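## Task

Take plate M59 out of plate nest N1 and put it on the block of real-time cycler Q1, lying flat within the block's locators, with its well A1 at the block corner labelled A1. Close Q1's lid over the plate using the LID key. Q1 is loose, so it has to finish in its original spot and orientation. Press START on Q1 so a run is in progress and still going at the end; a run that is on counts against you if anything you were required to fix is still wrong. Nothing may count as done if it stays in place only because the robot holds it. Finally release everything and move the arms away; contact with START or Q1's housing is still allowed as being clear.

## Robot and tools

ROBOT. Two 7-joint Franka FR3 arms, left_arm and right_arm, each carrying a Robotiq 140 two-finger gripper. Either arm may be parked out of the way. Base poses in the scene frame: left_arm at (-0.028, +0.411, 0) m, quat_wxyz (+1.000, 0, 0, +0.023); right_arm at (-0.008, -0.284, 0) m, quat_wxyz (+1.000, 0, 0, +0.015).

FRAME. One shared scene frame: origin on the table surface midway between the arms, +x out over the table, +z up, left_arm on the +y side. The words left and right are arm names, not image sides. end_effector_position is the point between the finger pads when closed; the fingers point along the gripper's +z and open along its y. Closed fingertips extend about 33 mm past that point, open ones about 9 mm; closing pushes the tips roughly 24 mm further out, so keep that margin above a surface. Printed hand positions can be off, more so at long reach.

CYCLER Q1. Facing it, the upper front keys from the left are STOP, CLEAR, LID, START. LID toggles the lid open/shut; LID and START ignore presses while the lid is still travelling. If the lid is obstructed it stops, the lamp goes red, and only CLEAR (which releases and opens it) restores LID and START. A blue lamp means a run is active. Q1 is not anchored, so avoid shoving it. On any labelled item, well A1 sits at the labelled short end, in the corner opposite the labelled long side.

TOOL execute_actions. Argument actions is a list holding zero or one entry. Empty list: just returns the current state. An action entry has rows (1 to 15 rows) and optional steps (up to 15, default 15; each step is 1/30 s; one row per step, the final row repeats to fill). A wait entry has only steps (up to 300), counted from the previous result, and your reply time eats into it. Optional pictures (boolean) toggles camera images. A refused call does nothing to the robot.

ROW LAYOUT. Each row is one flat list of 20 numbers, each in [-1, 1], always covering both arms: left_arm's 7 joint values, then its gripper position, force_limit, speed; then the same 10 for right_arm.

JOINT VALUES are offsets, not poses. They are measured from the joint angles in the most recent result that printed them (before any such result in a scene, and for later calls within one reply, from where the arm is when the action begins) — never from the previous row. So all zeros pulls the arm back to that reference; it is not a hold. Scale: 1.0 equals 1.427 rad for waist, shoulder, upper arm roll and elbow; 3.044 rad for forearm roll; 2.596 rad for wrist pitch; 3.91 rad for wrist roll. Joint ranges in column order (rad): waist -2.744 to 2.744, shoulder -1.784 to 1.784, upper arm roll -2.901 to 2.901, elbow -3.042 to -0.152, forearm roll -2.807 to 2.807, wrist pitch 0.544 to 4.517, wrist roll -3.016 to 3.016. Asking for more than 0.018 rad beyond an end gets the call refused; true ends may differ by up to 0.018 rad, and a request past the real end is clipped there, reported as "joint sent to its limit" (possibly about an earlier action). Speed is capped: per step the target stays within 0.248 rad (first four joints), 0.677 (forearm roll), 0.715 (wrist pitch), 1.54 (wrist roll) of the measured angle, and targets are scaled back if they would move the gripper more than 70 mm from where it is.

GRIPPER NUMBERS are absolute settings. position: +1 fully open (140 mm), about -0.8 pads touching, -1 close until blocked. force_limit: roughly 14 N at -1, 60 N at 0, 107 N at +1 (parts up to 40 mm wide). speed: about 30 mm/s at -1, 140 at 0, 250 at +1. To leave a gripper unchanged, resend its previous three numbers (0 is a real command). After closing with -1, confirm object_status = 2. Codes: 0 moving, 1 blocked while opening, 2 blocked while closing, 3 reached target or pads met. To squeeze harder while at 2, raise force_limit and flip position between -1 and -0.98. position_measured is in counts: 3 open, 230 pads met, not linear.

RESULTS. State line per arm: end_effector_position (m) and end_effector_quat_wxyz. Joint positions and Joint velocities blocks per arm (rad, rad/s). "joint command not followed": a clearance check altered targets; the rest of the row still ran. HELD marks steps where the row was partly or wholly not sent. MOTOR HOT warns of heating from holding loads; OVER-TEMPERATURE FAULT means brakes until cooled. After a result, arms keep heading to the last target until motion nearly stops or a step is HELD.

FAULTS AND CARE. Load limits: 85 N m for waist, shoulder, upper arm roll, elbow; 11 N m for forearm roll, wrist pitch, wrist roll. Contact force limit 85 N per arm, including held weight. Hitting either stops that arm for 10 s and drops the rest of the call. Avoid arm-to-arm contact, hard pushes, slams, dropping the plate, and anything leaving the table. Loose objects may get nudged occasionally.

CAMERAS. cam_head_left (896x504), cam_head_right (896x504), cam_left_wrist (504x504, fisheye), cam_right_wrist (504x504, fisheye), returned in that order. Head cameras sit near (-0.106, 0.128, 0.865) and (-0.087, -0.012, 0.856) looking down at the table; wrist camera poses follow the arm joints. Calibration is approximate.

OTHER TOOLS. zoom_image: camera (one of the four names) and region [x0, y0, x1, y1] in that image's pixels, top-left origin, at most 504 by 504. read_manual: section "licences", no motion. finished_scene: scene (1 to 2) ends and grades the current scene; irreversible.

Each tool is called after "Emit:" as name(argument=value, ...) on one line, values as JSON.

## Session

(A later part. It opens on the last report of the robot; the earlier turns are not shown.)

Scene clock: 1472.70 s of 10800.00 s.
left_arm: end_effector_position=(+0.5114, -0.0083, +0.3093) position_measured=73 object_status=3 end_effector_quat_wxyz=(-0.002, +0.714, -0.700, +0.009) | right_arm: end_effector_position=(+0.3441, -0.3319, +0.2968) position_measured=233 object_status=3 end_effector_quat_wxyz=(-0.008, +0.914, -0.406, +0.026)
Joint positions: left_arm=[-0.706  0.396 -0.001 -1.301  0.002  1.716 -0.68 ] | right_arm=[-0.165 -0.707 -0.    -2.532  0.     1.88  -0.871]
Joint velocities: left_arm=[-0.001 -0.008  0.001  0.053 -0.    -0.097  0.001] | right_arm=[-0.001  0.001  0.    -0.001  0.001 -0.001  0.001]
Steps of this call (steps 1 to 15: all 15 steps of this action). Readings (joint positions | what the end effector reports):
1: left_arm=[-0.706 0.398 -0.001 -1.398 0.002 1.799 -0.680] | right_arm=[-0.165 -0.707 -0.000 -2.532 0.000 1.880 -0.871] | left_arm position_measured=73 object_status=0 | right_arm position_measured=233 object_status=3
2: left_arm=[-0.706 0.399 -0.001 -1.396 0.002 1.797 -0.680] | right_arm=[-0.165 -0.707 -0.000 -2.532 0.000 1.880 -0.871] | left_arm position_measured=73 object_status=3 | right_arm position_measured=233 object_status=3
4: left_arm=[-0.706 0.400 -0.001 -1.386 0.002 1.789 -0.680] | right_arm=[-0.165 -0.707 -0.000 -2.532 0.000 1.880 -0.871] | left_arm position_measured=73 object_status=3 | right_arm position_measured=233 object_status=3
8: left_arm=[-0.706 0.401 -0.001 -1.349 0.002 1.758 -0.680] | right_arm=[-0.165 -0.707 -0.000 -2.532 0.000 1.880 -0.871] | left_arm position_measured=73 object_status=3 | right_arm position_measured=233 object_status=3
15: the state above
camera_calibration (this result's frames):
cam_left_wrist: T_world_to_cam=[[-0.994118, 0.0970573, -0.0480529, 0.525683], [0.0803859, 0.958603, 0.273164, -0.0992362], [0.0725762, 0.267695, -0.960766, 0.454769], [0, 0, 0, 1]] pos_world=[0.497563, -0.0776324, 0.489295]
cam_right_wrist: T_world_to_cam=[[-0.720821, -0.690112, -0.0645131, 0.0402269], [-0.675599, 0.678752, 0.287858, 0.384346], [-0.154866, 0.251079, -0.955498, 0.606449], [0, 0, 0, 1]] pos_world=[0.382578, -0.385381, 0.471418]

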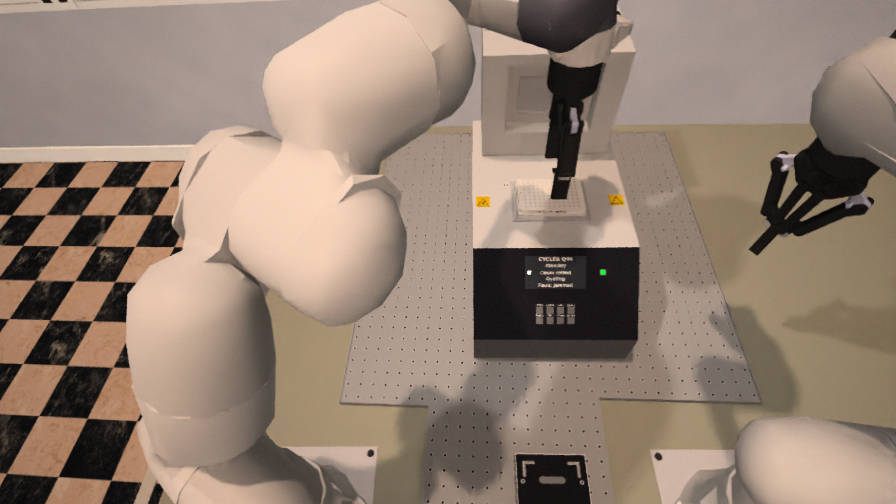

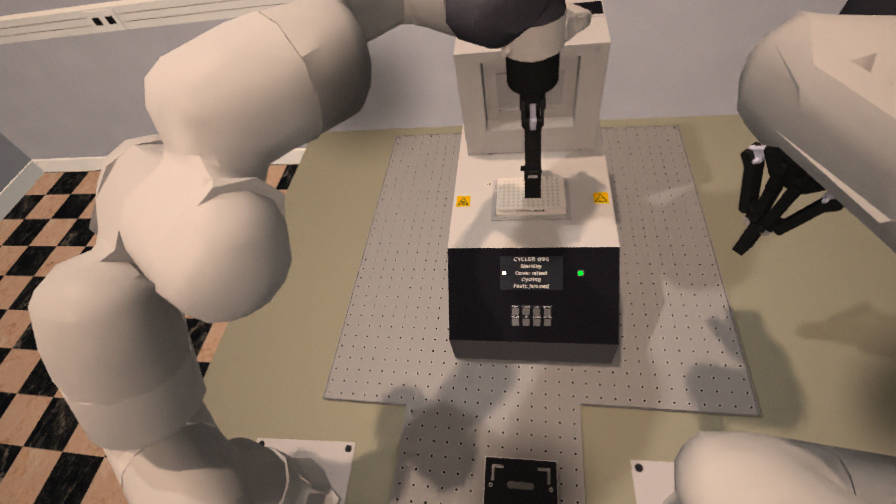

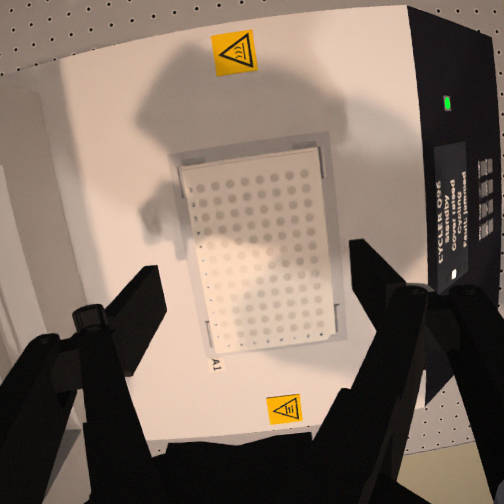

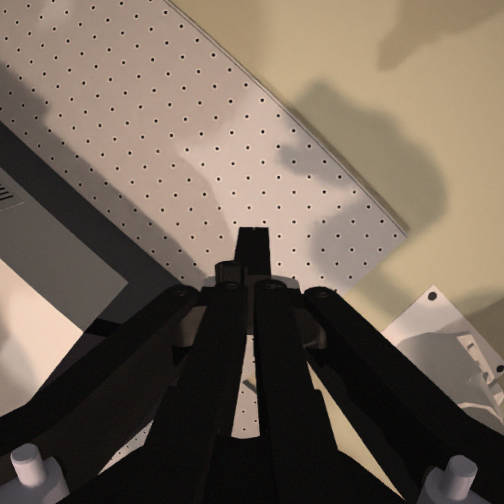

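Emit:
zoom_image(camera="cam_left_wrist", region=[150, 120, 370, 390])

Emit:
zoom_image(camera="cam_head_right", region=[470, 160, 590, 230])

Emit:
zoom_image(camera="cam_head_left", region=[490, 160, 610, 230])

Region (150, 120, 370, 390) of cam_left_wrist's 504x504 image, scaled by 1.867, with more detail than that image has; it fills the left 411 columns of this view, and the rest is white.

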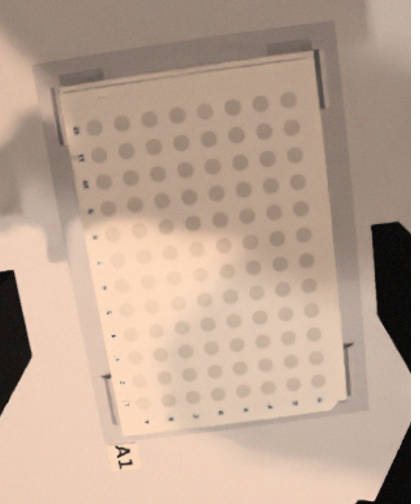

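Region (470, 160, 590, 230) of cam_head_right's 896x504 image, scaled by 4.200, with more detail than that image has; it fills the top 294 rows of this view, and the rest is white.

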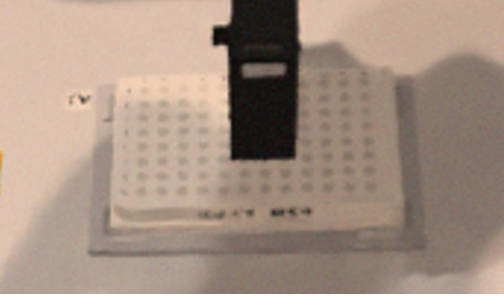

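Region (490, 160, 610, 230) of cam_head_left's 896x504 image, scaled by 4.200, with more detail than that image has; it fills the top 294 rows of this view, and the rest is white.

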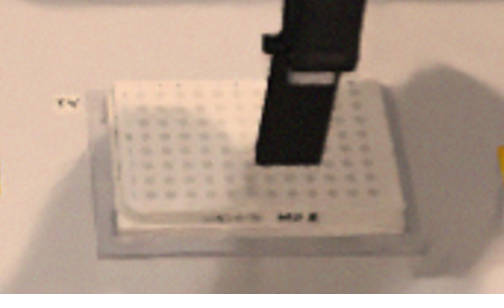

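Emit:
zoom_image(camera="cam_left_wrist", region=[165, 130, 345, 210])

Emit:
zoom_image(camera="cam_left_wrist", region=[190, 290, 360, 370])

Region (165, 130, 345, 210) of cam_left_wrist's 504x504 image, scaled by 2.800, with more detail than that image has.

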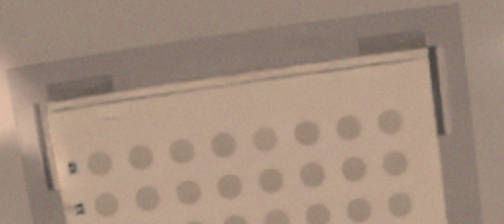

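Region (190, 290, 360, 370) of cam_left_wrist's 504x504 image, scaled by 2.965, with more detail than that image has; it fills the top 237 rows of this view, and the rest is white.

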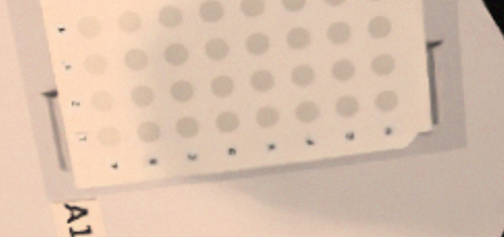

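Emit:
execute_actions(actions=[{"rows": [
[0.0005,-0.0007,0,0.0002,0,-0.0064,0,0.44,-0.3,-0.6, 0.0016,0.0004,0,0.0001,0,0.0001,0,-1,0,0.5],
[0.0021,-0.0029,0,-0.0025,0,-0.0062,0,0.44,-0.3,-0.6, 0.0065,0.0016,0,0.0005,0,0.0004,0,-1,0,0.5],
[0.0046,-0.0063,0,-0.0067,0,-0.0058,0,0.44,-0.3,-0.6, 0.0146,0.0035,0,0.0011,0,0.0008,0,-1,0,0.5],
[0.0082,-0.0113,0,-0.0127,0,-0.0052,0,0.44,-0.3,-0.6, 0.0257,0.0061,0,0.0019,0,0.0014,0,-1,0,0.5],
[0.0128,-0.0176,0,-0.0204,0,-0.0045,0,0.44,-0.3,-0.6, 0.0398,0.0095,0,0.0030,0,0.0022,0,-1,0,0.5],
[0.0183,-0.0252,0,-0.0295,0,-0.0036,0,0.44,-0.3,-0.6, 0.0568,0.0136,0,0.0043,0,0.0031,0,-1,0,0.5],
[0.0248,-0.0341,0,-0.0404,0,-0.0026,0,0.44,-0.3,-0.6, 0.0763,0.0183,0,0.0058,0,0.0042,0,-1,0,0.5],
[0.0323,-0.0443,0,-0.0527,0,-0.0014,0,0.44,-0.3,-0.6, 0.0983,0.0235,0,0.0074,0,0.0054,0,-1,0,0.5],
[0.0406,-0.0556,0,-0.0665,0,-0.0001,0,0.44,-0.3,-0.6, 0.1225,0.0293,0,0.0093,0,0.0067,0,-1,0,0.5],
[0.0497,-0.0681,0,-0.0817,0,0.0014,0,0.44,-0.3,-0.6, 0.1486,0.0356,0,0.0112,0,0.0081,0,-1,0,0.5],
[0.0596,-0.0817,0,-0.0982,0,0.0030,0,0.44,-0.3,-0.6, 0.1763,0.0422,0,0.0133,0,0.0096,0,-1,0,0.5],
[0.0702,-0.0963,0,-0.1160,0,0.0046,0,0.44,-0.3,-0.6, 0.2053,0.0492,0,0.0155,0,0.0112,0,-1,0,0.5],
[0.0816,-0.1119,0,-0.1349,0,0.0065,0,0.44,-0.3,-0.6, 0.2354,0.0564,0,0.0178,0,0.0128,0,-1,0,0.5],
[0.0936,-0.1283,0,-0.1548,0,0.0084,0,0.44,-0.3,-0.6, 0.2661,0.0637,0,0.0201,0,0.0145,0,-1,0,0.5],
[0.1062,-0.1456,0,-0.1758,0,0.0104,0,0.44,-0.3,-0.6, 0.2972,0.0712,0,0.0225,0,0.0162,0,-1,0,0.5]
], "steps": 15}], pictures=false)

Emit:
execute_actions(actions=[{"rows": [
[0.0403,-0.0552,0,-0.0670,0,0.0110,0,0.44,-0.3,-0.6, 0.0994,0.0238,0,0.0075,0,0.0098,0,-1,0,0.5],
[0.0538,-0.0738,0,-0.0896,0,0.0132,0,0.44,-0.3,-0.6, 0.1301,0.0311,0,0.0098,0,0.0115,0,-1,0,0.5],
[0.0677,-0.0929,0,-0.1128,0,0.0154,0,0.44,-0.3,-0.6, 0.1602,0.0383,0,0.0121,0,0.0131,0,-1,0,0.5],
[0.0820,-0.1124,0,-0.1365,0,0.0177,0,0.44,-0.3,-0.6, 0.1892,0.0453,0,0.0143,0,0.0147,0,-1,0,0.5],
[0.0965,-0.1323,0,-0.1607,0,0.0200,0,0.44,-0.3,-0.6, 0.2169,0.0519,0,0.0164,0,0.0162,0,-1,0,0.5],
[0.1111,-0.1524,0,-0.1850,0,0.0223,0,0.44,-0.3,-0.6, 0.2430,0.0582,0,0.0184,0,0.0176,0,-1,0,0.5],
[0.1260,-0.1727,0,-0.2097,0,0.0246,0,0.44,-0.3,-0.6, 0.2672,0.0640,0,0.0202,0,0.0189,0,-1,0,0.5],
[0.1407,-0.1930,0,-0.2343,0,0.0270,0,0.44,-0.3,-0.6, 0.2892,0.0692,0,0.0218,0,0.0201,0,-1,0,0.5],
[0.1556,-0.2133,0,-0.2590,0,0.0293,0,0.44,-0.3,-0.6, 0.3087,0.0739,0,0.0233,0,0.0212,0,-1,0,0.5],
[0.1702,-0.2334,0,-0.2834,0,0.0317,0,0.44,-0.3,-0.6, 0.3257,0.0780,0,0.0246,0,0.0221,0,-1,0,0.5],
[0.1847,-0.2533,0,-0.3076,0,0.0340,0,0.44,-0.3,-0.6, 0.3398,0.0814,0,0.0257,0,0.0229,0,-1,0,0.5],
[0.1990,-0.2728,0,-0.3313,0,0.0362,0,0.44,-0.3,-0.6, 0.3509,0.0840,0,0.0265,0,0.0235,0,-1,0,0.5],
[0.2129,-0.2919,0,-0.3545,0,0.0384,0,0.44,-0.3,-0.6, 0.3590,0.0860,0,0.0271,0,0.0239,0,-1,0,0.5],
[0.2265,-0.3105,0,-0.3770,0,0.0406,0,0.44,-0.3,-0.6, 0.3639,0.0871,0,0.0275,0,0.0242,0,-1,0,0.5],
[0.2395,-0.3284,0,-0.3988,0,0.0427,0,0.44,-0.3,-0.6, 0.3655,0.0875,0,0.0276,0,0.0243,0,-1,0,0.5]
], "steps": 15}], pictures=false)

Emit:
execute_actions(actions=[{"rows": [
[0.0419,-0.0574,0,-0.0697,0,0.0130,0,0.44,-0.3,-0.6, 0.0087,0.0023,0,-0.0010,0,0.008,0,-1,0,0.5],
[0.0539,-0.0738,0,-0.0897,0,0.0149,0,0.44,-0.3,-0.6, 0.0087,0.0037,0,-0.0040,0,0.017,0,-1,0,0.5],
[0.0652,-0.0894,0,-0.1086,0,0.0167,0,0.44,-0.3,-0.6, 0.0087,0.0061,0,-0.0089,0,0.026,0,-1,0,0.5],
[0.0759,-0.1041,0,-0.1264,0,0.0184,0,0.44,-0.3,-0.6, 0.0087,0.0092,0,-0.0154,0,0.035,0,-1,0,0.5],
[0.0858,-0.1176,0,-0.1428,0,0.0200,0,0.44,-0.3,-0.6, 0.0087,0.0130,0,-0.0233,0,0.044,0,-1,0,0.5],
[0.0949,-0.1301,0,-0.1580,0,0.0214,0,0.44,-0.3,-0.6, 0.0087,0.0172,0,-0.0322,0,0.052,0,-1,0,0.5],
[0.1032,-0.1415,0,-0.1718,0,0.0227,0,0.44,-0.3,-0.6, 0.0087,0.0218,0,-0.0417,0,0.060,0,-1,0,0.5],
[0.1106,-0.1517,0,-0.1842,0,0.0239,0,0.44,-0.3,-0.6, 0.0087,0.0264,0,-0.0514,0,0.0665,0,-1,0,0.5],
[0.1171,-0.1606,0,-0.1950,0,0.0249,0,0.44,-0.3,-0.6, 0.0087,0.0310,0,-0.0609,0,0.072,0,-1,0,0.5],
[0.1227,-0.1682,0,-0.2042,0,0.0258,0,0.44,-0.3,-0.6, 0.0087,0.0353,0,-0.0698,0,0.076,0,-1,0,0.5],
[0.1272,-0.1745,0,-0.2118,0,0.0265,0,0.44,-0.3,-0.6, 0.0087,0.0390,0,-0.0777,0,0.0788,0,-1,0,0.5],
[0.1309,-0.1794,0,-0.2179,0,0.0271,0,0.44,-0.3,-0.6, 0.0087,0.0421,0,-0.0842,0,0.0797,0,-1,0,0.5],
[0.1334,-0.1829,0,-0.2221,0,0.0275,0,0.44,-0.3,-0.6, 0.0087,0.0445,0,-0.0891,0,0.0797,0,-1,0,0.5],
[0.1350,-0.1851,0,-0.2247,0,0.0278,0,0.44,-0.3,-0.6, 0.0087,0.0459,0,-0.0921,0,0.0797,0,-1,0,0.5],
[0.1355,-0.1858,0,-0.2256,0,0.0278,0,0.44,-0.3,-0.6, 0.0087,0.0464,0,-0.0931,0,0.0797,0,-1,0,0.5]
], "steps": 15}], pictures=false)

Emit:
execute_actions(actions=[{"steps": 12}])

Scene clock: 1593.20 s of 10800.00 s.
left_arm: end_effector_position=(+0.5103, +0.0813, +0.3199) position_measured=73 object_status=3 end_effector_quat_wxyz=(+0.000, +0.751, -0.660, -0.006) | right_arm: end_effector_position=(+0.3521, -0.2125, +0.2826) position_measured=233 object_status=3 end_effector_quat_wxyz=(-0.006, +0.968, -0.249, +0.010)
Joint positions: left_arm=[-0.592  0.239 -0.004 -1.495  0.002  1.722 -0.68 ] | right_arm=[ 0.169 -0.629 -0.003 -2.508 -0.     1.902 -0.871]
Joint velocities: left_arm=[ 0.471 -0.634  0.041 -0.72  -0.001  0.073 -0.   ] | right_arm=[ 1.173  0.297  0.062  0.087 -0.     0.104 -0.002]
Steps of this call (steps 1 to 30: the robot went on to your last target; steps 31 to 90: nothing new was sent; then 117.00 s passed at rest; steps 91 to 105: all 15 steps of this action). Readings (joint positions | what the end effector reports):
91: left_arm=[-0.706 0.397 -0.001 -1.299 0.002 1.699 -0.680] | right_arm=[-0.165 -0.707 -0.000 -2.532 0.000 1.880 -0.871] | left_arm position_measured=73 object_status=3 | right_arm position_measured=233 object_status=3
92: left_arm=[-0.706 0.396 -0.001 -1.300 0.002 1.699 -0.680] | right_arm=[-0.163 -0.707 -0.000 -2.532 0.000 1.880 -0.871] | left_arm position_measured=73 object_status=3 | right_arm position_measured=233 object_status=3
94: left_arm=[-0.703 0.391 -0.002 -1.308 0.002 1.699 -0.680] | right_arm=[-0.150 -0.706 -0.001 -2.532 0.000 1.880 -0.871] | left_arm position_measured=73 object_status=3 | right_arm position_measured=233 object_status=3
98: left_arm=[-0.683 0.361 -0.004 -1.348 0.002 1.702 -0.680] | right_arm=[-0.079 -0.689 -0.003 -2.527 0.000 1.883 -0.871] | left_arm position_measured=73 object_status=3 | right_arm position_measured=233 object_status=3
105: the state above

Scene clock: 1593.70 s of 10800.00 s.
left_arm: end_effector_position=(+0.4585, +0.2893, +0.3234) position_measured=73 object_status=3 end_effector_quat_wxyz=(+0.002, +0.843, -0.538, -0.009) | right_arm: end_effector_position=(+0.2896, -0.0338, +0.2588) position_measured=233 object_status=3 end_effector_quat_wxyz=(+0.004, +1.000, -0.000, -0.004)
Joint positions: left_arm=[-0.291 -0.173 -0.001 -1.994  0.002  1.803 -0.68 ] | right_arm=[ 0.67  -0.51   0.    -2.473 -0.     1.953 -0.871]
Joint velocities: left_arm=[ 0.543 -0.763  0.037 -0.901  0.     0.119 -0.001] | right_arm=[ 0.29   0.068  0.003  0.019 -0.001  0.049 -0.001]
Steps of this call (steps 1 to 15: all 15 steps of this action). Readings (joint positions | what the end effector reports):
1: left_arm=[-0.575 0.215 -0.004 -1.525 0.002 1.727 -0.680] | right_arm=[0.214 -0.619 -0.004 -2.505 -0.000 1.906 -0.871] | left_arm position_measured=73 object_status=3 | right_arm position_measured=233 object_status=3
2: left_arm=[-0.556 0.189 -0.004 -1.556 0.002 1.731 -0.680] | right_arm=[0.259 -0.608 -0.004 -2.502 -0.000 1.910 -0.871] | left_arm position_measured=73 object_status=3 | right_arm position_measured=233 object_status=3
4: left_arm=[-0.517 0.137 -0.004 -1.621 0.002 1.741 -0.680] | right_arm=[0.347 -0.587 -0.003 -2.496 -0.000 1.918 -0.871] | left_arm position_measured=73 object_status=3 | right_arm position_measured=233 object_status=3
8: left_arm=[-0.435 0.025 -0.003 -1.756 0.002 1.763 -0.680] | right_arm=[0.506 -0.549 -0.002 -2.485 -0.000 1.934 -0.871] | left_arm position_measured=73 object_status=3 | right_arm position_measured=233 object_status=3
15: the state above

Scene clock: 1594.20 s of 10800.00 s.
left_arm: end_effector_position=(+0.3902, +0.3873, +0.2991) position_measured=73 object_status=3 end_effector_quat_wxyz=(+0.002, +0.890, -0.457, -0.006) | right_arm: end_effector_position=(+0.2844, -0.0322, +0.1935) position_measured=233 object_status=3 end_effector_quat_wxyz=(+0.007, +1.000, +0.006, -0.008)
Joint positions: left_arm=[-0.105 -0.428  0.001 -2.303  0.002  1.862 -0.68 ] | right_arm=[ 0.681 -0.448  0.002 -2.595 -0.     2.125 -0.871]
Joint velocities: left_arm=[ 0.091 -0.127  0.001 -0.157  0.001  0.05  -0.001] | right_arm=[ 0.     0.097  0.001 -0.175  0.001  0.162  0.001]
Steps of this call (steps 1 to 15: all 15 steps of this action). Readings (joint positions | what the end effector reports):
1: left_arm=[-0.271 -0.200 -0.001 -2.026 0.002 1.809 -0.680] | right_arm=[0.676 -0.509 0.001 -2.474 -0.000 1.955 -0.871] | left_arm position_measured=73 object_status=3 | right_arm position_measured=233 object_status=3
2: left_arm=[-0.252 -0.225 -0.001 -2.056 0.002 1.814 -0.680] | right_arm=[0.679 -0.508 0.002 -2.475 -0.000 1.962 -0.871] | left_arm position_measured=73 object_status=3 | right_arm position_measured=233 object_status=3
4: left_arm=[-0.217 -0.274 0.000 -2.114 0.002 1.824 -0.680] | right_arm=[0.680 -0.506 0.002 -2.481 -0.000 1.984 -0.871] | left_arm position_measured=73 object_status=3 | right_arm position_measured=233 object_status=3
8: left_arm=[-0.159 -0.354 0.001 -2.211 0.002 1.842 -0.680] | right_arm=[0.681 -0.489 0.002 -2.517 -0.000 2.047 -0.871] | left_arm position_measured=73 object_status=3 | right_arm position_measured=233 object_status=3
15: the state above

Scene clock: 1594.60 s of 10800.00 s.
left_arm: end_effector_position=(+0.3892, +0.3893, +0.2977) position_measured=73 object_status=3 end_effector_quat_wxyz=(+0.000, +0.891, -0.455, -0.004) | right_arm: end_effector_position=(+0.2871, -0.0298, +0.1898) position_measured=233 object_status=3 end_effector_quat_wxyz=(+0.003, +1.000, +0.006, -0.003)
Joint positions: left_arm=[-0.099 -0.436 -0.    -2.314  0.002  1.871 -0.68 ] | right_arm=[ 0.681 -0.444  0.002 -2.604 -0.     2.152 -0.871]
Joint velocities: left_arm=[-0.001 -0.001  0.001  0.001 -0.     0.007 -0.001] | right_arm=[ 0.001  0.     0.001  0.    -0.     0.017 -0.002]
Steps of this call (steps 1 to 12: the robot went on to your last target). Readings (joint positions | what the end effector reports):
1: left_arm=[-0.102 -0.432 0.001 -2.307 0.002 1.864 -0.680] | right_arm=[0.681 -0.446 0.002 -2.599 -0.000 2.130 -0.871] | left_arm position_measured=73 object_status=3 | right_arm position_measured=233 object_status=3
2: left_arm=[-0.101 -0.434 0.001 -2.309 0.002 1.865 -0.680] | right_arm=[0.681 -0.445 0.002 -2.602 -0.000 2.134 -0.871] | left_arm position_measured=73 object_status=3 | right_arm position_measured=233 object_status=3
4: left_arm=[-0.099 -0.436 0.001 -2.312 0.002 1.867 -0.680] | right_arm=[0.681 -0.444 0.002 -2.604 -0.000 2.141 -0.871] | left_arm position_measured=73 object_status=3 | right_arm position_measured=233 object_status=3
8: left_arm=[-0.099 -0.436 0.000 -2.314 0.002 1.870 -0.680] | right_arm=[0.681 -0.444 0.002 -2.604 -0.000 2.149 -0.871] | left_arm position_measured=73 object_status=3 | right_arm position_measured=233 object_status=3
12: the state above
camera_calibration (this result's frames):
cam_left_wrist: T_world_to_cam=[[-0.87236, -0.488131, -0.0267581, 0.539111], [-0.474469, 0.832219, 0.286862, -0.206325], [-0.117758, 0.262943, -0.957598, 0.421066], [0, 0, 0, 1]] pos_world=[0.421988, 0.324148, 0.476824]
cam_right_wrist: T_world_to_cam=[[0.0385571, -0.998956, -0.0244859, -0.0340463], [-0.941456, -0.0445291, 0.334181, 0.217573], [-0.334923, 0.0101674, -0.942191, 0.461472], [0, 0, 0, 1]] pos_world=[0.360706, -0.0290144, 0.361253]

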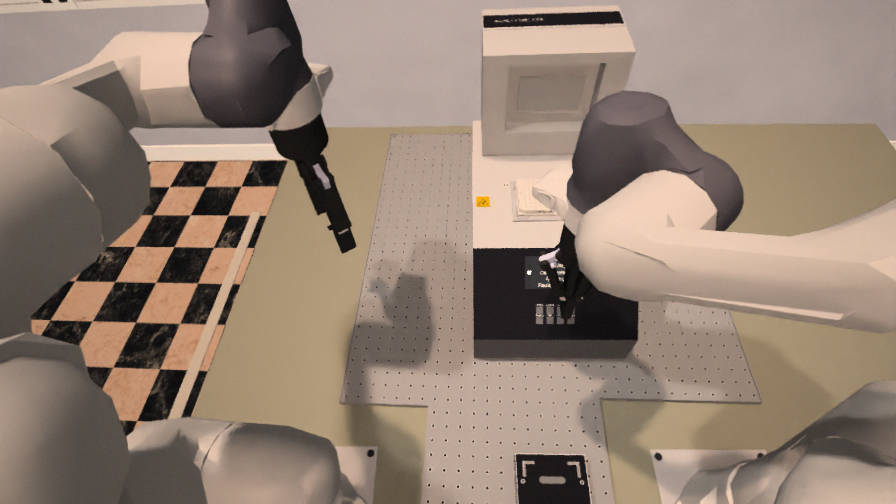

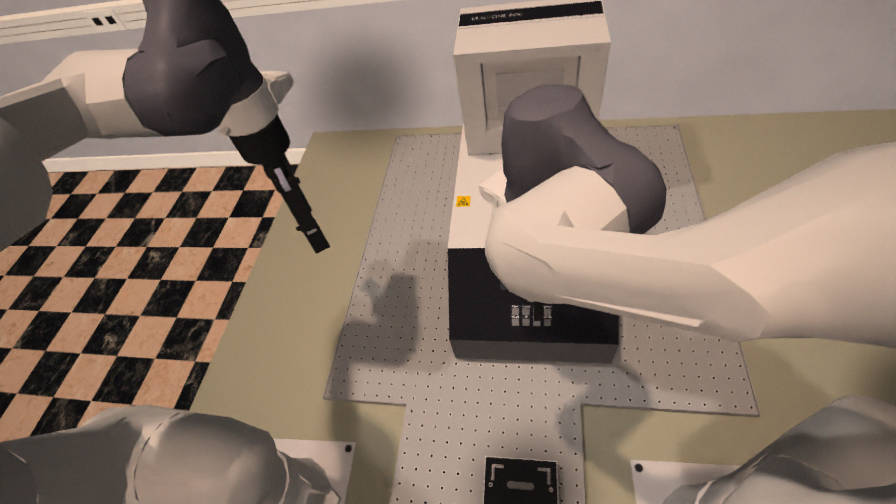

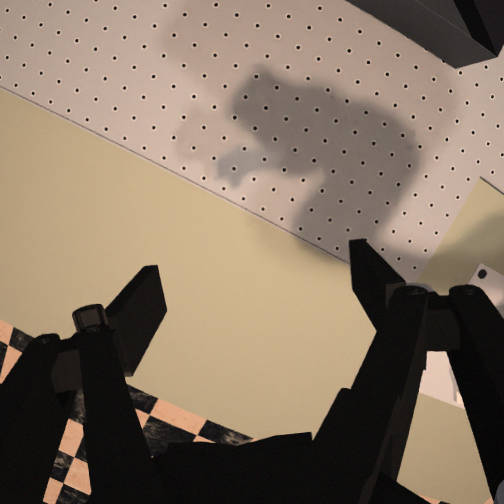

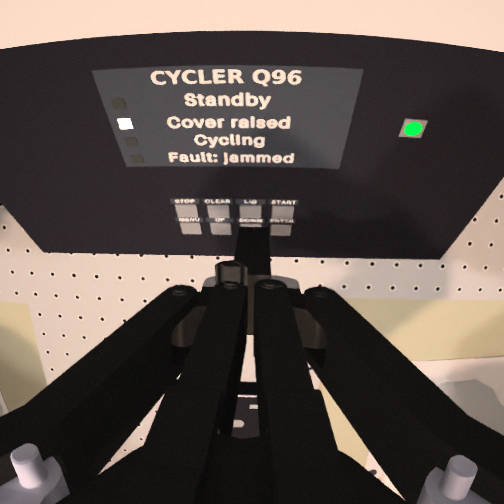

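Emit:
zoom_image(camera="cam_head_left", region=[495, 165, 575, 230])

Emit:
zoom_image(camera="cam_right_wrist", region=[160, 180, 320, 280])

Region (495, 165, 575, 230) of cam_head_left's 896x504 image, scaled by 6.300, with more detail than that image has; it fills the top 410 rows of this view, and the rest is white.

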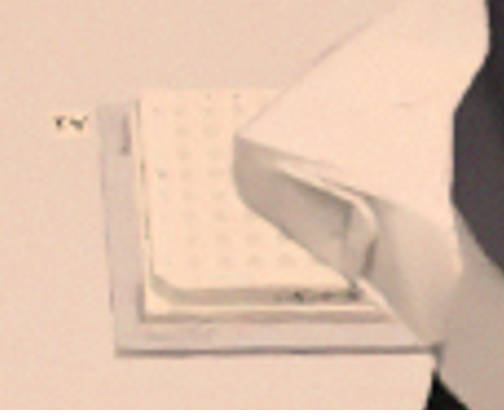

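Region (160, 180, 320, 280) of cam_right_wrist's 504x504 image, scaled by 3.150, with more detail than that image has; it fills the top 315 rows of this view, and the rest is white.

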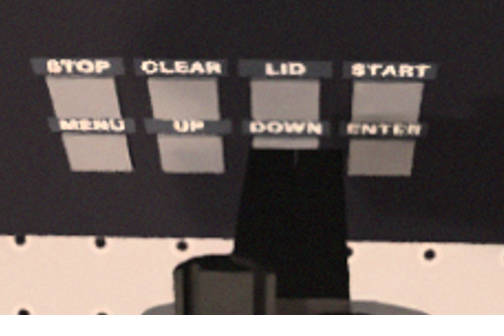

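Emit:
execute_actions(actions=[{"rows": [
[0,0,0,0,0,0,0,0.44,-0.3,-0.6, 0,0.0016,0,-0.0012,0,0.0089,0,-1,0,0.5],
[0,0,0,0,0,0,0,0.44,-0.3,-0.6, 0,0.0042,0,-0.0032,0,0.0166,0,-1,0,0.5],
[0,0,0,0,0,0,0,0.44,-0.3,-0.6, 0,0.0072,0,-0.0055,0,0.0223,0,-1,0,0.5],
[0,0,0,0,0,0,0,0.44,-0.3,-0.6, 0,0.0104,0,-0.0080,0,0.0262,0,-1,0,0.5],
[0,0,0,0,0,0,0,0.44,-0.3,-0.6, 0,0.0137,0,-0.0105,0,0.0293,0,-1,0,0.5],
[0,0,0,0,0,0,0,0.44,-0.3,-0.6, 0,0.0170,0,-0.0129,0,0.0320,0,-1,0,0.5],
[0,0,0,0,0,0,0,0.44,-0.3,-0.6, 0,0.0202,0,-0.0154,0,0.0347,0,-1,0,0.5],
[0,0,0,0,0,0,0,0.44,-0.3,-0.6, 0,0.0235,0,-0.0179,0,0.0378,0,-1,0,0.5],
[0,0,0,0,0,0,0,0.44,-0.3,-0.6, 0,0.0264,0,-0.0202,0,0.0401,0,-1,0,0.5],
[0,0,0,0,0,0,0,0.44,-0.3,-0.6, 0,0.0290,0,-0.0222,0,0.0416,0,-1,0,0.5],
[0,0,0,0,0,0,0,0.44,-0.3,-0.6, 0,0.0310,0,-0.0237,0,0.0416,0,-1,0,0.5],
[0,0,0,0,0,0,0,0.44,-0.3,-0.6, 0,0.0326,0,-0.0249,0,0.0397,0,-1,0,0.5],
[0,0,0,0,0,0,0,0.44,-0.3,-0.6, 0,0.0326,0,-0.0249,0,0.0378,0,-1,0,0.5],
[0,0,0,0,0,0,0,0.44,-0.3,-0.6, 0,0.0326,0,-0.0249,0,0.0362,0,-1,0,0.5],
[0,0,0,0,0,0,0,0.44,-0.3,-0.6, 0,0.0326,0,-0.0249,0,0.0351,0,-1,0,0.5]
], "steps": 15}], pictures=false)

Emit:
execute_actions(actions=[{"steps": 5}], pictures=false)

Emit:
execute_actions(actions=[{"rows": [
[0,0,0,0,0,0,0,0.44,-0.3,-0.6, 0,-0.003,0,0.002,0,-0.008,0,-1,0,0.5],
[0,0,0,0,0,0,0,0.44,-0.3,-0.6, 0,-0.008,0,0.005,0,-0.014,0,-1,0,0.5],
[0,0,0,0,0,0,0,0.44,-0.3,-0.6, 0,-0.015,0,0.007,0,-0.019,0,-1,0,0.5],
[0,0,0,0,0,0,0,0.44,-0.3,-0.6, 0.001,-0.023,0,0.007,0,-0.024,0,-1,0,0.5],
[0,0,0,0,0,0,0,0.44,-0.3,-0.6, 0.002,-0.033,0,0.005,0,-0.028,0,-1,0,0.5],
[0,0,0,0,0,0,0,0.44,-0.3,-0.6, 0.003,-0.044,0,0.001,0,-0.032,0,-1,0,0.5],
[0,0,0,0,0,0,0,0.44,-0.3,-0.6, 0.004,-0.056,0,-0.004,0,-0.036,0,-1,0,0.5],
[0,0,0,0,0,0,0,0.44,-0.3,-0.6, 0.005,-0.068,0,-0.009,0,-0.040,0,-1,0,0.5],
[0,0,0,0,0,0,0,0.44,-0.3,-0.6, 0.006,-0.080,0,-0.014,0,-0.044,0,-1,0,0.5],
[0,0,0,0,0,0,0,0.44,-0.3,-0.6, 0.007,-0.091,0,-0.018,0,-0.047,0,-1,0,0.5],
[0,0,0,0,0,0,0,0.44,-0.3,-0.6, 0.007,-0.101,0,-0.021,0,-0.049,0,-1,0,0.5],
[0,0,0,0,0,0,0,0.44,-0.3,-0.6, 0.007,-0.109,0,-0.024,0,-0.051,0,-1,0,0.5],
[0,0,0,0,0,0,0,0.44,-0.3,-0.6, 0.007,-0.115,0,-0.0255,0,-0.052,0,-1,0,0.5],
[0,0,0,0,0,0,0,0.44,-0.3,-0.6, 0.007,-0.1185,0,-0.0263,0,-0.052,0,-1,0,0.5],
[0,0,0,0,0,0,0,0.44,-0.3,-0.6, 0.007,-0.1198,0,-0.0266,0,-0.052,0,-1,0,0.5]
], "steps": 15}], pictures=false)

Emit:
execute_actions(actions=[{"steps": 15}])

Scene clock: 1680.30 s of 10800.00 s.
left_arm: end_effector_position=(+0.3895, +0.3893, +0.2978) position_measured=73 object_status=3 end_effector_quat_wxyz=(+0.000, +0.891, -0.455, -0.003) | right_arm: end_effector_position=(+0.2922, -0.0253, +0.1687) position_measured=233 object_status=3 end_effector_quat_wxyz=(-0.002, +1.000, +0.006, +0.003)
Joint positions: left_arm=[-0.099 -0.437 -0.    -2.314  0.002  1.872 -0.68 ] | right_arm=[ 0.681 -0.405  0.002 -2.633 -0.     2.236 -0.871]
Joint velocities: left_arm=[ 0.001  0.001  0.    -0.002  0.     0.    -0.001] | right_arm=[ 0.001  0.001 -0.     0.001  0.002  0.    -0.   ]
Steps of this call (steps 1 to 30: the robot went on to your last target; steps 31 to 90: nothing new was sent; then 82.20 s passed at rest; steps 91 to 105: all 15 steps of this action). Readings (joint positions | what the end effector reports):
91: left_arm=[-0.099 -0.437 -0.000 -2.314 0.002 1.872 -0.680] | right_arm=[0.681 -0.444 0.002 -2.604 -0.000 2.158 -0.871] | left_arm position_measured=73 object_status=3 | right_arm position_measured=233 object_status=3
92: left_arm=[-0.099 -0.437 -0.000 -2.314 0.002 1.872 -0.680] | right_arm=[0.681 -0.443 0.002 -2.605 -0.000 2.163 -0.871] | left_arm position_measured=73 object_status=3 | right_arm position_measured=233 object_status=3
94: left_arm=[-0.099 -0.437 -0.000 -2.314 0.002 1.872 -0.680] | right_arm=[0.681 -0.439 0.002 -2.607 -0.000 2.179 -0.871] | left_arm position_measured=73 object_status=3 | right_arm position_measured=233 object_status=3
98: left_arm=[-0.099 -0.437 -0.000 -2.314 0.002 1.872 -0.680] | right_arm=[0.681 -0.423 0.002 -2.620 -0.000 2.211 -0.871] | left_arm position_measured=73 object_status=3 | right_arm position_measured=233 object_status=3
105: the state above

Scene clock: 1680.47 s of 10800.00 s.
left_arm: end_effector_position=(+0.3895, +0.3893, +0.2978) position_measured=73 object_status=3 end_effector_quat_wxyz=(+0.000, +0.891, -0.455, -0.003) | right_arm: end_effector_position=(+0.2922, -0.0253, +0.1687) position_measured=233 object_status=3 end_effector_quat_wxyz=(-0.002, +1.000, +0.006, +0.003)
Joint positions: left_arm=[-0.099 -0.437 -0.    -2.314  0.002  1.872 -0.68 ] | right_arm=[ 0.681 -0.405  0.002 -2.633 -0.     2.236 -0.871]
Joint velocities: left_arm=[-0.    -0.001 -0.001 -0.001 -0.001 -0.     0.001] | right_arm=[ 0.001 -0.001 -0.001 -0.    -0.001 -0.     0.   ]
Steps of this call (steps 1 to 5: the robot went on to your last target). Readings (joint positions | what the end effector reports):
1: left_arm=[-0.099 -0.437 -0.000 -2.314 0.002 1.872 -0.680] | right_arm=[0.681 -0.405 0.002 -2.633 -0.000 2.236 -0.871] | left_arm position_measured=73 object_status=3 | right_arm position_measured=233 object_status=3
2: left_arm=[-0.099 -0.437 -0.000 -2.314 0.002 1.872 -0.680] | right_arm=[0.681 -0.405 0.002 -2.633 -0.000 2.236 -0.871] | left_arm position_measured=73 object_status=3 | right_arm position_measured=233 object_status=3
4: left_arm=[-0.099 -0.437 -0.000 -2.314 0.002 1.872 -0.680] | right_arm=[0.681 -0.405 0.002 -2.633 -0.000 2.236 -0.871] | left_arm position_measured=73 object_status=3 | right_arm position_measured=233 object_status=3
5: the state above

Scene clock: 1680.97 s of 10800.00 s.
left_arm: end_effector_position=(+0.3895, +0.3893, +0.2978) position_measured=73 object_status=3 end_effector_quat_wxyz=(+0.000, +0.891, -0.455, -0.003) | right_arm: end_effector_position=(+0.2706, -0.0400, +0.2047) position_measured=233 object_status=3 end_effector_quat_wxyz=(-0.008, +1.000, +0.010, +0.010)
Joint positions: left_arm=[-0.099 -0.437 -0.    -2.314  0.002  1.872 -0.68 ] | right_arm=[ 0.69  -0.562  0.002 -2.664 -0.     2.127 -0.871]
Joint velocities: left_arm=[ 0.001  0.002 -0.     0.002  0.    -0.    -0.001] | right_arm=[ 0.004 -0.204 -0.001 -0.049  0.    -0.127  0.001]
Steps of this call (steps 1 to 15: all 15 steps of this action). Readings (joint positions | what the end effector reports):
1: left_arm=[-0.099 -0.437 -0.000 -2.314 0.002 1.872 -0.680] | right_arm=[0.681 -0.406 0.002 -2.632 -0.000 2.233 -0.871] | left_arm position_measured=73 object_status=3 | right_arm position_measured=233 object_status=3
2: left_arm=[-0.099 -0.437 -0.000 -2.314 0.002 1.872 -0.680] | right_arm=[0.681 -0.408 0.002 -2.631 -0.000 2.228 -0.871] | left_arm position_measured=73 object_status=3 | right_arm position_measured=233 object_status=3
4: left_arm=[-0.099 -0.437 -0.000 -2.314 0.002 1.872 -0.680] | right_arm=[0.681 -0.418 0.002 -2.629 -0.000 2.213 -0.871] | left_arm position_measured=73 object_status=3 | right_arm position_measured=233 object_status=3
8: left_arm=[-0.099 -0.437 -0.000 -2.314 0.002 1.872 -0.680] | right_arm=[0.684 -0.467 0.002 -2.635 -0.000 2.179 -0.871] | left_arm position_measured=73 object_status=3 | right_arm position_measured=233 object_status=3
15: the state above

Scene clock: 1681.47 s of 10800.00 s.
left_arm: end_effector_position=(+0.3895, +0.3893, +0.2978) position_measured=73 object_status=3 end_effector_quat_wxyz=(+0.000, +0.891, -0.455, -0.003) | right_arm: end_effector_position=(+0.2651, -0.0447, +0.2048) position_measured=233 object_status=3 end_effector_quat_wxyz=(-0.003, +1.000, +0.010, +0.005)
Joint positions: left_arm=[-0.099 -0.437 -0.    -2.314  0.002  1.872 -0.68 ] | right_arm=[ 0.69  -0.574  0.002 -2.669 -0.     2.106 -0.871]
Joint velocities: left_arm=[ 0.    -0.     0.001  0.    -0.001 -0.001 -0.001] | right_arm=[-0.    -0.001 -0.002 -0.    -0.001 -0.006  0.001]
Steps of this call (steps 1 to 15: the robot went on to your last target). Readings (joint positions | what the end effector reports):
1: left_arm=[-0.099 -0.437 -0.000 -2.314 0.002 1.872 -0.680] | right_arm=[0.690 -0.567 0.002 -2.665 -0.000 2.123 -0.871] | left_arm position_measured=73 object_status=3 | right_arm position_measured=233 object_status=3
2: left_arm=[-0.099 -0.437 -0.000 -2.314 0.002 1.872 -0.680] | right_arm=[0.690 -0.570 0.002 -2.666 -0.000 2.120 -0.871] | left_arm position_measured=73 object_status=3 | right_arm position_measured=233 object_status=3
4: left_arm=[-0.099 -0.437 -0.000 -2.314 0.002 1.872 -0.680] | right_arm=[0.690 -0.573 0.002 -2.667 -0.000 2.115 -0.871] | left_arm position_measured=73 object_status=3 | right_arm position_measured=233 object_status=3
8: left_arm=[-0.099 -0.437 -0.000 -2.314 0.002 1.872 -0.680] | right_arm=[0.690 -0.574 0.002 -2.669 -0.000 2.110 -0.871] | left_arm position_measured=73 object_status=3 | right_arm position_measured=233 object_status=3
15: the state above
camera_calibration (this result's frames):
cam_left_wrist: T_world_to_cam=[[-0.872339, -0.48812, -0.0276274, 0.539569], [-0.47474, 0.832215, 0.286427, -0.205968], [-0.116819, 0.262977, -0.957704, 0.420785], [0, 0, 0, 1]] pos_world=[0.422062, 0.324127, 0.476889]
cam_right_wrist: T_world_to_cam=[[0.0474995, -0.998219, -0.0360789, -0.047678], [-0.945696, -0.0565694, 0.320092, 0.194672], [-0.321563, 0.0189155, -0.946699, 0.466122], [0, 0, 0, 1]] pos_world=[0.336253, -0.0453976, 0.377245]

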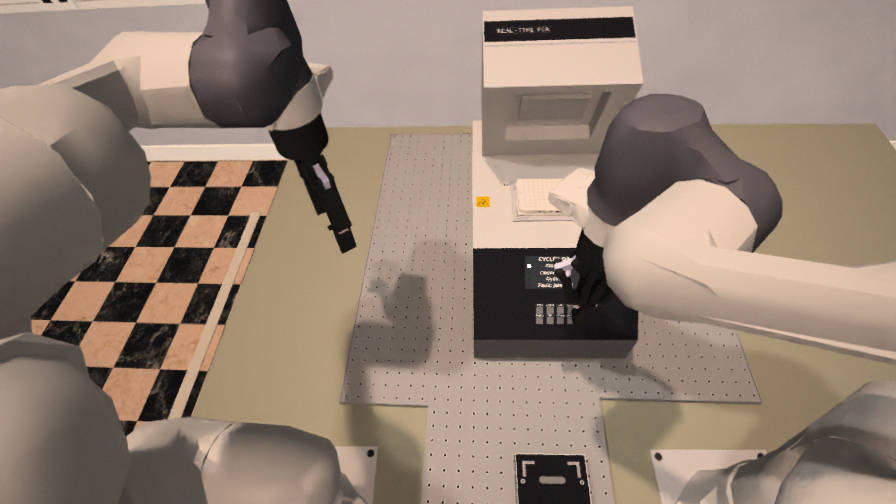

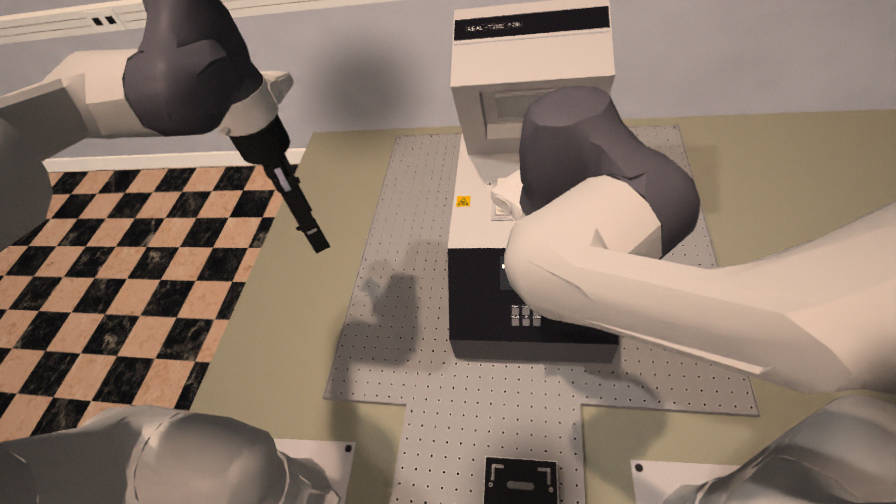

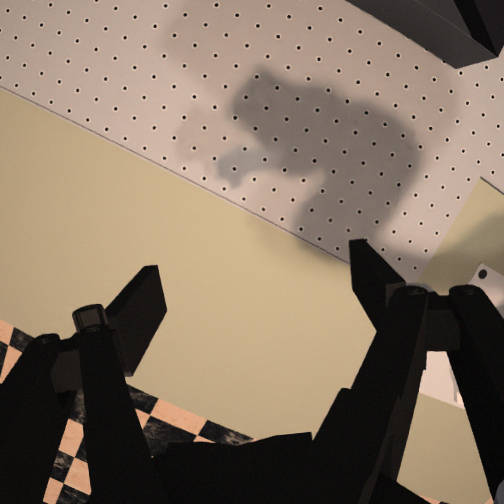

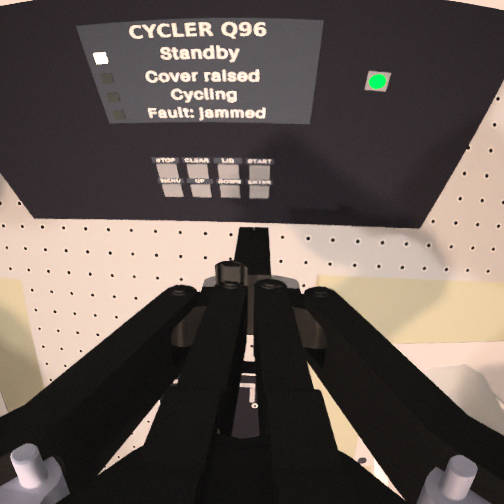

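Emit:
execute_actions(actions=[{"rows": [
[0,0,0,0,0,0,0,0.44,-0.3,-0.6, -0.0006,0.0013,0,0.0002,0,0.006,-0.006,-1,0,0.5],
[0,0,0,0,0,0,0,0.44,-0.3,-0.6, -0.0025,0.0050,0,0.0008,0,0.012,-0.011,-1,0,0.5],
[0,0,0,0,0,0,0,0.44,-0.3,-0.6, -0.0054,0.0110,0,0.0018,0,0.018,-0.014,-1,0,0.5],
[0,0,0,0,0,0,0,0.44,-0.3,-0.6, -0.0093,0.0188,0,0.0032,0,0.024,-0.016,-1,0,0.5],
[0,0,0,0,0,0,0,0.44,-0.3,-0.6, -0.0137,0.0279,0,0.0047,0,0.029,-0.017,-1,0,0.5],
[0,0,0,0,0,0,0,0.44,-0.3,-0.6, -0.0185,0.0377,0,0.0063,0,0.034,-0.017,-1,0,0.5],
[0,0,0,0,0,0,0,0.44,-0.3,-0.6, -0.0233,0.0474,0,0.0079,0,0.037,-0.017,-1,0,0.5],
[0,0,0,0,0,0,0,0.44,-0.3,-0.6, -0.0278,0.0565,0,0.0095,0,0.039,-0.016,-1,0,0.5],
[0,0,0,0,0,0,0,0.44,-0.3,-0.6, -0.0316,0.0643,0,0.0108,0,0.039,-0.015,-1,0,0.5],
[0,0,0,0,0,0,0,0.44,-0.3,-0.6, -0.0345,0.0703,0,0.0118,0,0.037,-0.014,-1,0,0.5],
[0,0,0,0,0,0,0,0.44,-0.3,-0.6, -0.0364,0.0740,0,0.0124,0,0.035,-0.013,-1,0,0.5],
[0,0,0,0,0,0,0,0.44,-0.3,-0.6, -0.0370,0.0753,0,0.0126,0,0.033,-0.012,-1,0,0.5],
[0,0,0,0,0,0,0,0.44,-0.3,-0.6, -0.0370,0.0753,0,0.0126,0,0.0318,-0.0113,-1,0,0.5]
], "steps": 15}], pictures=false)

Emit:
execute_actions(actions=[{"steps": 8}])

Scene clock: 1724.50 s of 10800.00 s.
left_arm: end_effector_position=(+0.3895, +0.3893, +0.2978) position_measured=73 object_status=3 end_effector_quat_wxyz=(+0.000, +0.891, -0.455, -0.003) | right_arm: end_effector_position=(+0.2890, -0.0488, +0.1792) position_measured=233 object_status=3 end_effector_quat_wxyz=(+0.002, +1.000, +0.004, -0.001)
Joint positions: left_arm=[-0.099 -0.437 -0.    -2.314  0.002  1.872 -0.68 ] | right_arm=[ 0.64  -0.47   0.002 -2.655 -0.     2.182 -0.908]
Joint velocities: left_arm=[ 0.    -0.001  0.001 -0.     0.     0.    -0.001] | right_arm=[-0.022  0.041 -0.002  0.008  0.     0.011 -0.006]
Steps of this call (steps 1 to 15: the robot went on to your last target; steps 16 to 360: nothing new was sent; then 30.53 s passed at rest; steps 361 to 375: all 15 steps of this action). Readings (joint positions | what the end effector reports):
361: left_arm=[-0.099 -0.437 -0.000 -2.314 0.002 1.872 -0.680] | right_arm=[0.690 -0.574 0.002 -2.669 -0.000 2.107 -0.873] | left_arm position_measured=73 object_status=3 | right_arm position_measured=233 object_status=3
362: left_arm=[-0.099 -0.437 -0.000 -2.314 0.002 1.872 -0.680] | right_arm=[0.690 -0.573 0.002 -2.669 -0.000 2.111 -0.876] | left_arm position_measured=73 object_status=3 | right_arm position_measured=233 object_status=3
364: left_arm=[-0.099 -0.437 -0.000 -2.314 0.002 1.872 -0.680] | right_arm=[0.685 -0.565 0.002 -2.668 -0.000 2.126 -0.886] | left_arm position_measured=73 object_status=3 | right_arm position_measured=233 object_status=3
368: left_arm=[-0.099 -0.437 -0.000 -2.314 0.002 1.872 -0.680] | right_arm=[0.665 -0.523 0.002 -2.661 -0.000 2.164 -0.902] | left_arm position_measured=73 object_status=3 | right_arm position_measured=233 object_status=3
375: the state above

Scene clock: 1724.77 s of 10800.00 s.
left_arm: end_effector_position=(+0.3895, +0.3893, +0.2978) position_measured=73 object_status=3 end_effector_quat_wxyz=(+0.000, +0.891, -0.455, -0.003) | right_arm: end_effector_position=(+0.2903, -0.0483, +0.1797) position_measured=233 object_status=3 end_effector_quat_wxyz=(+0.001, +1.000, +0.004, -0.000)
Joint positions: left_arm=[-0.099 -0.437 -0.    -2.314  0.002  1.872 -0.68 ] | right_arm=[ 0.639 -0.468  0.002 -2.653 -0.     2.184 -0.909]
Joint velocities: left_arm=[ 0.001 -0.    -0.001  0.     0.002  0.     0.001] | right_arm=[-0.001  0.    -0.001  0.001  0.     0.003 -0.001]
Steps of this call (steps 1 to 8: the robot went on to your last target). Readings (joint positions | what the end effector reports):
1: left_arm=[-0.099 -0.437 -0.000 -2.314 0.002 1.872 -0.680] | right_arm=[0.639 -0.469 0.002 -2.655 -0.000 2.182 -0.909] | left_arm position_measured=73 object_status=3 | right_arm position_measured=233 object_status=3
2: left_arm=[-0.099 -0.437 -0.000 -2.314 0.002 1.872 -0.680] | right_arm=[0.639 -0.468 0.002 -2.654 -0.000 2.182 -0.909] | left_arm position_measured=73 object_status=3 | right_arm position_measured=233 object_status=3
4: left_arm=[-0.099 -0.437 -0.000 -2.314 0.002 1.872 -0.680] | right_arm=[0.639 -0.468 0.002 -2.654 -0.000 2.183 -0.909] | left_arm position_measured=73 object_status=3 | right_arm position_measured=233 object_status=3
8: the state above
camera_calibration (this result's frames):
cam_left_wrist: T_world_to_cam=[[-0.872339, -0.48812, -0.0276272, 0.539569], [-0.47474, 0.832215, 0.286427, -0.205968], [-0.116819, 0.262977, -0.957704, 0.420785], [0, 0, 0, 1]] pos_world=[0.422062, 0.324127, 0.476889]
cam_right_wrist: T_world_to_cam=[[0.0348418, -0.998985, -0.0285524, -0.0511317], [-0.943294, -0.0423099, 0.329251, 0.224634], [-0.330125, 0.0154616, -0.943811, 0.452375], [0, 0, 0, 1]] pos_world=[0.363018, -0.04857, 0.351535]

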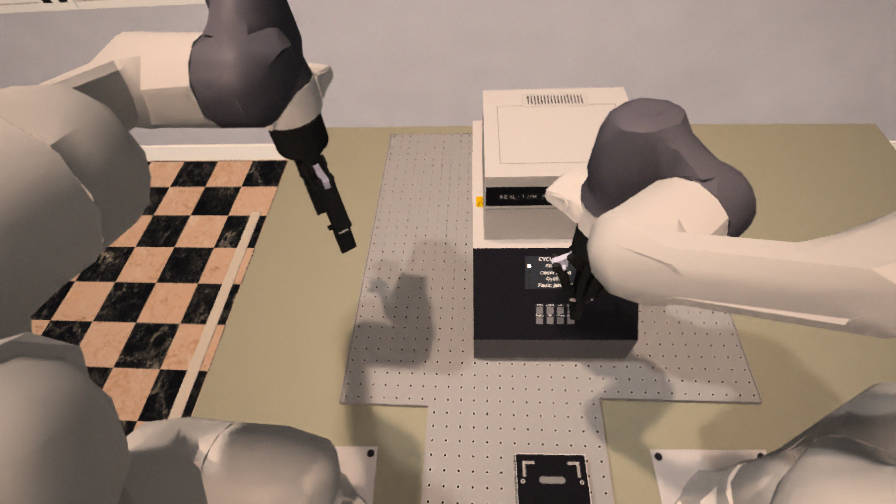

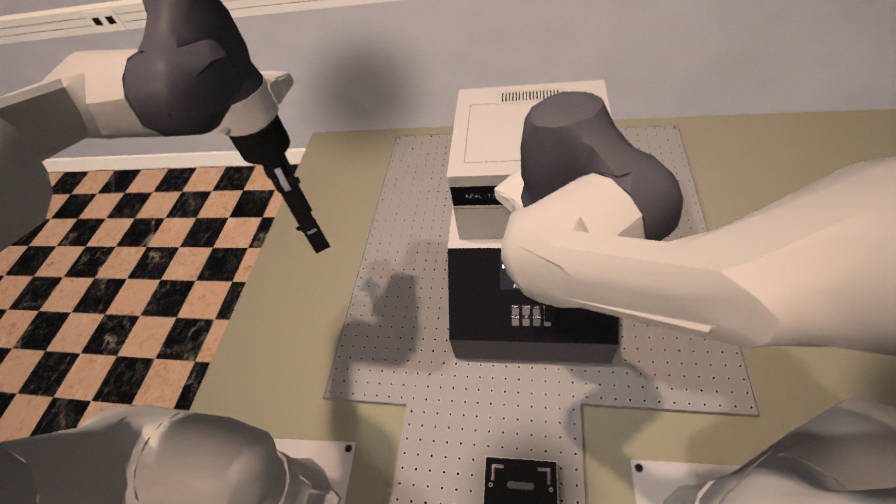

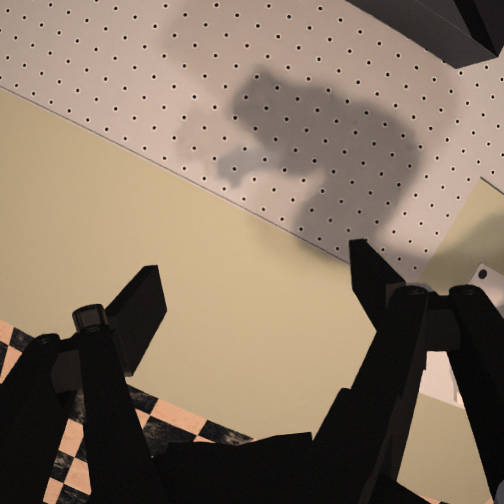

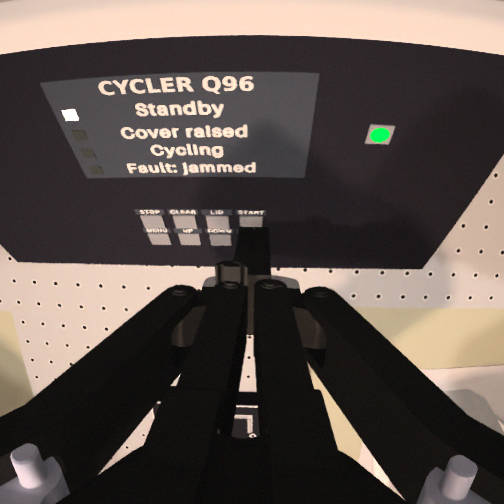

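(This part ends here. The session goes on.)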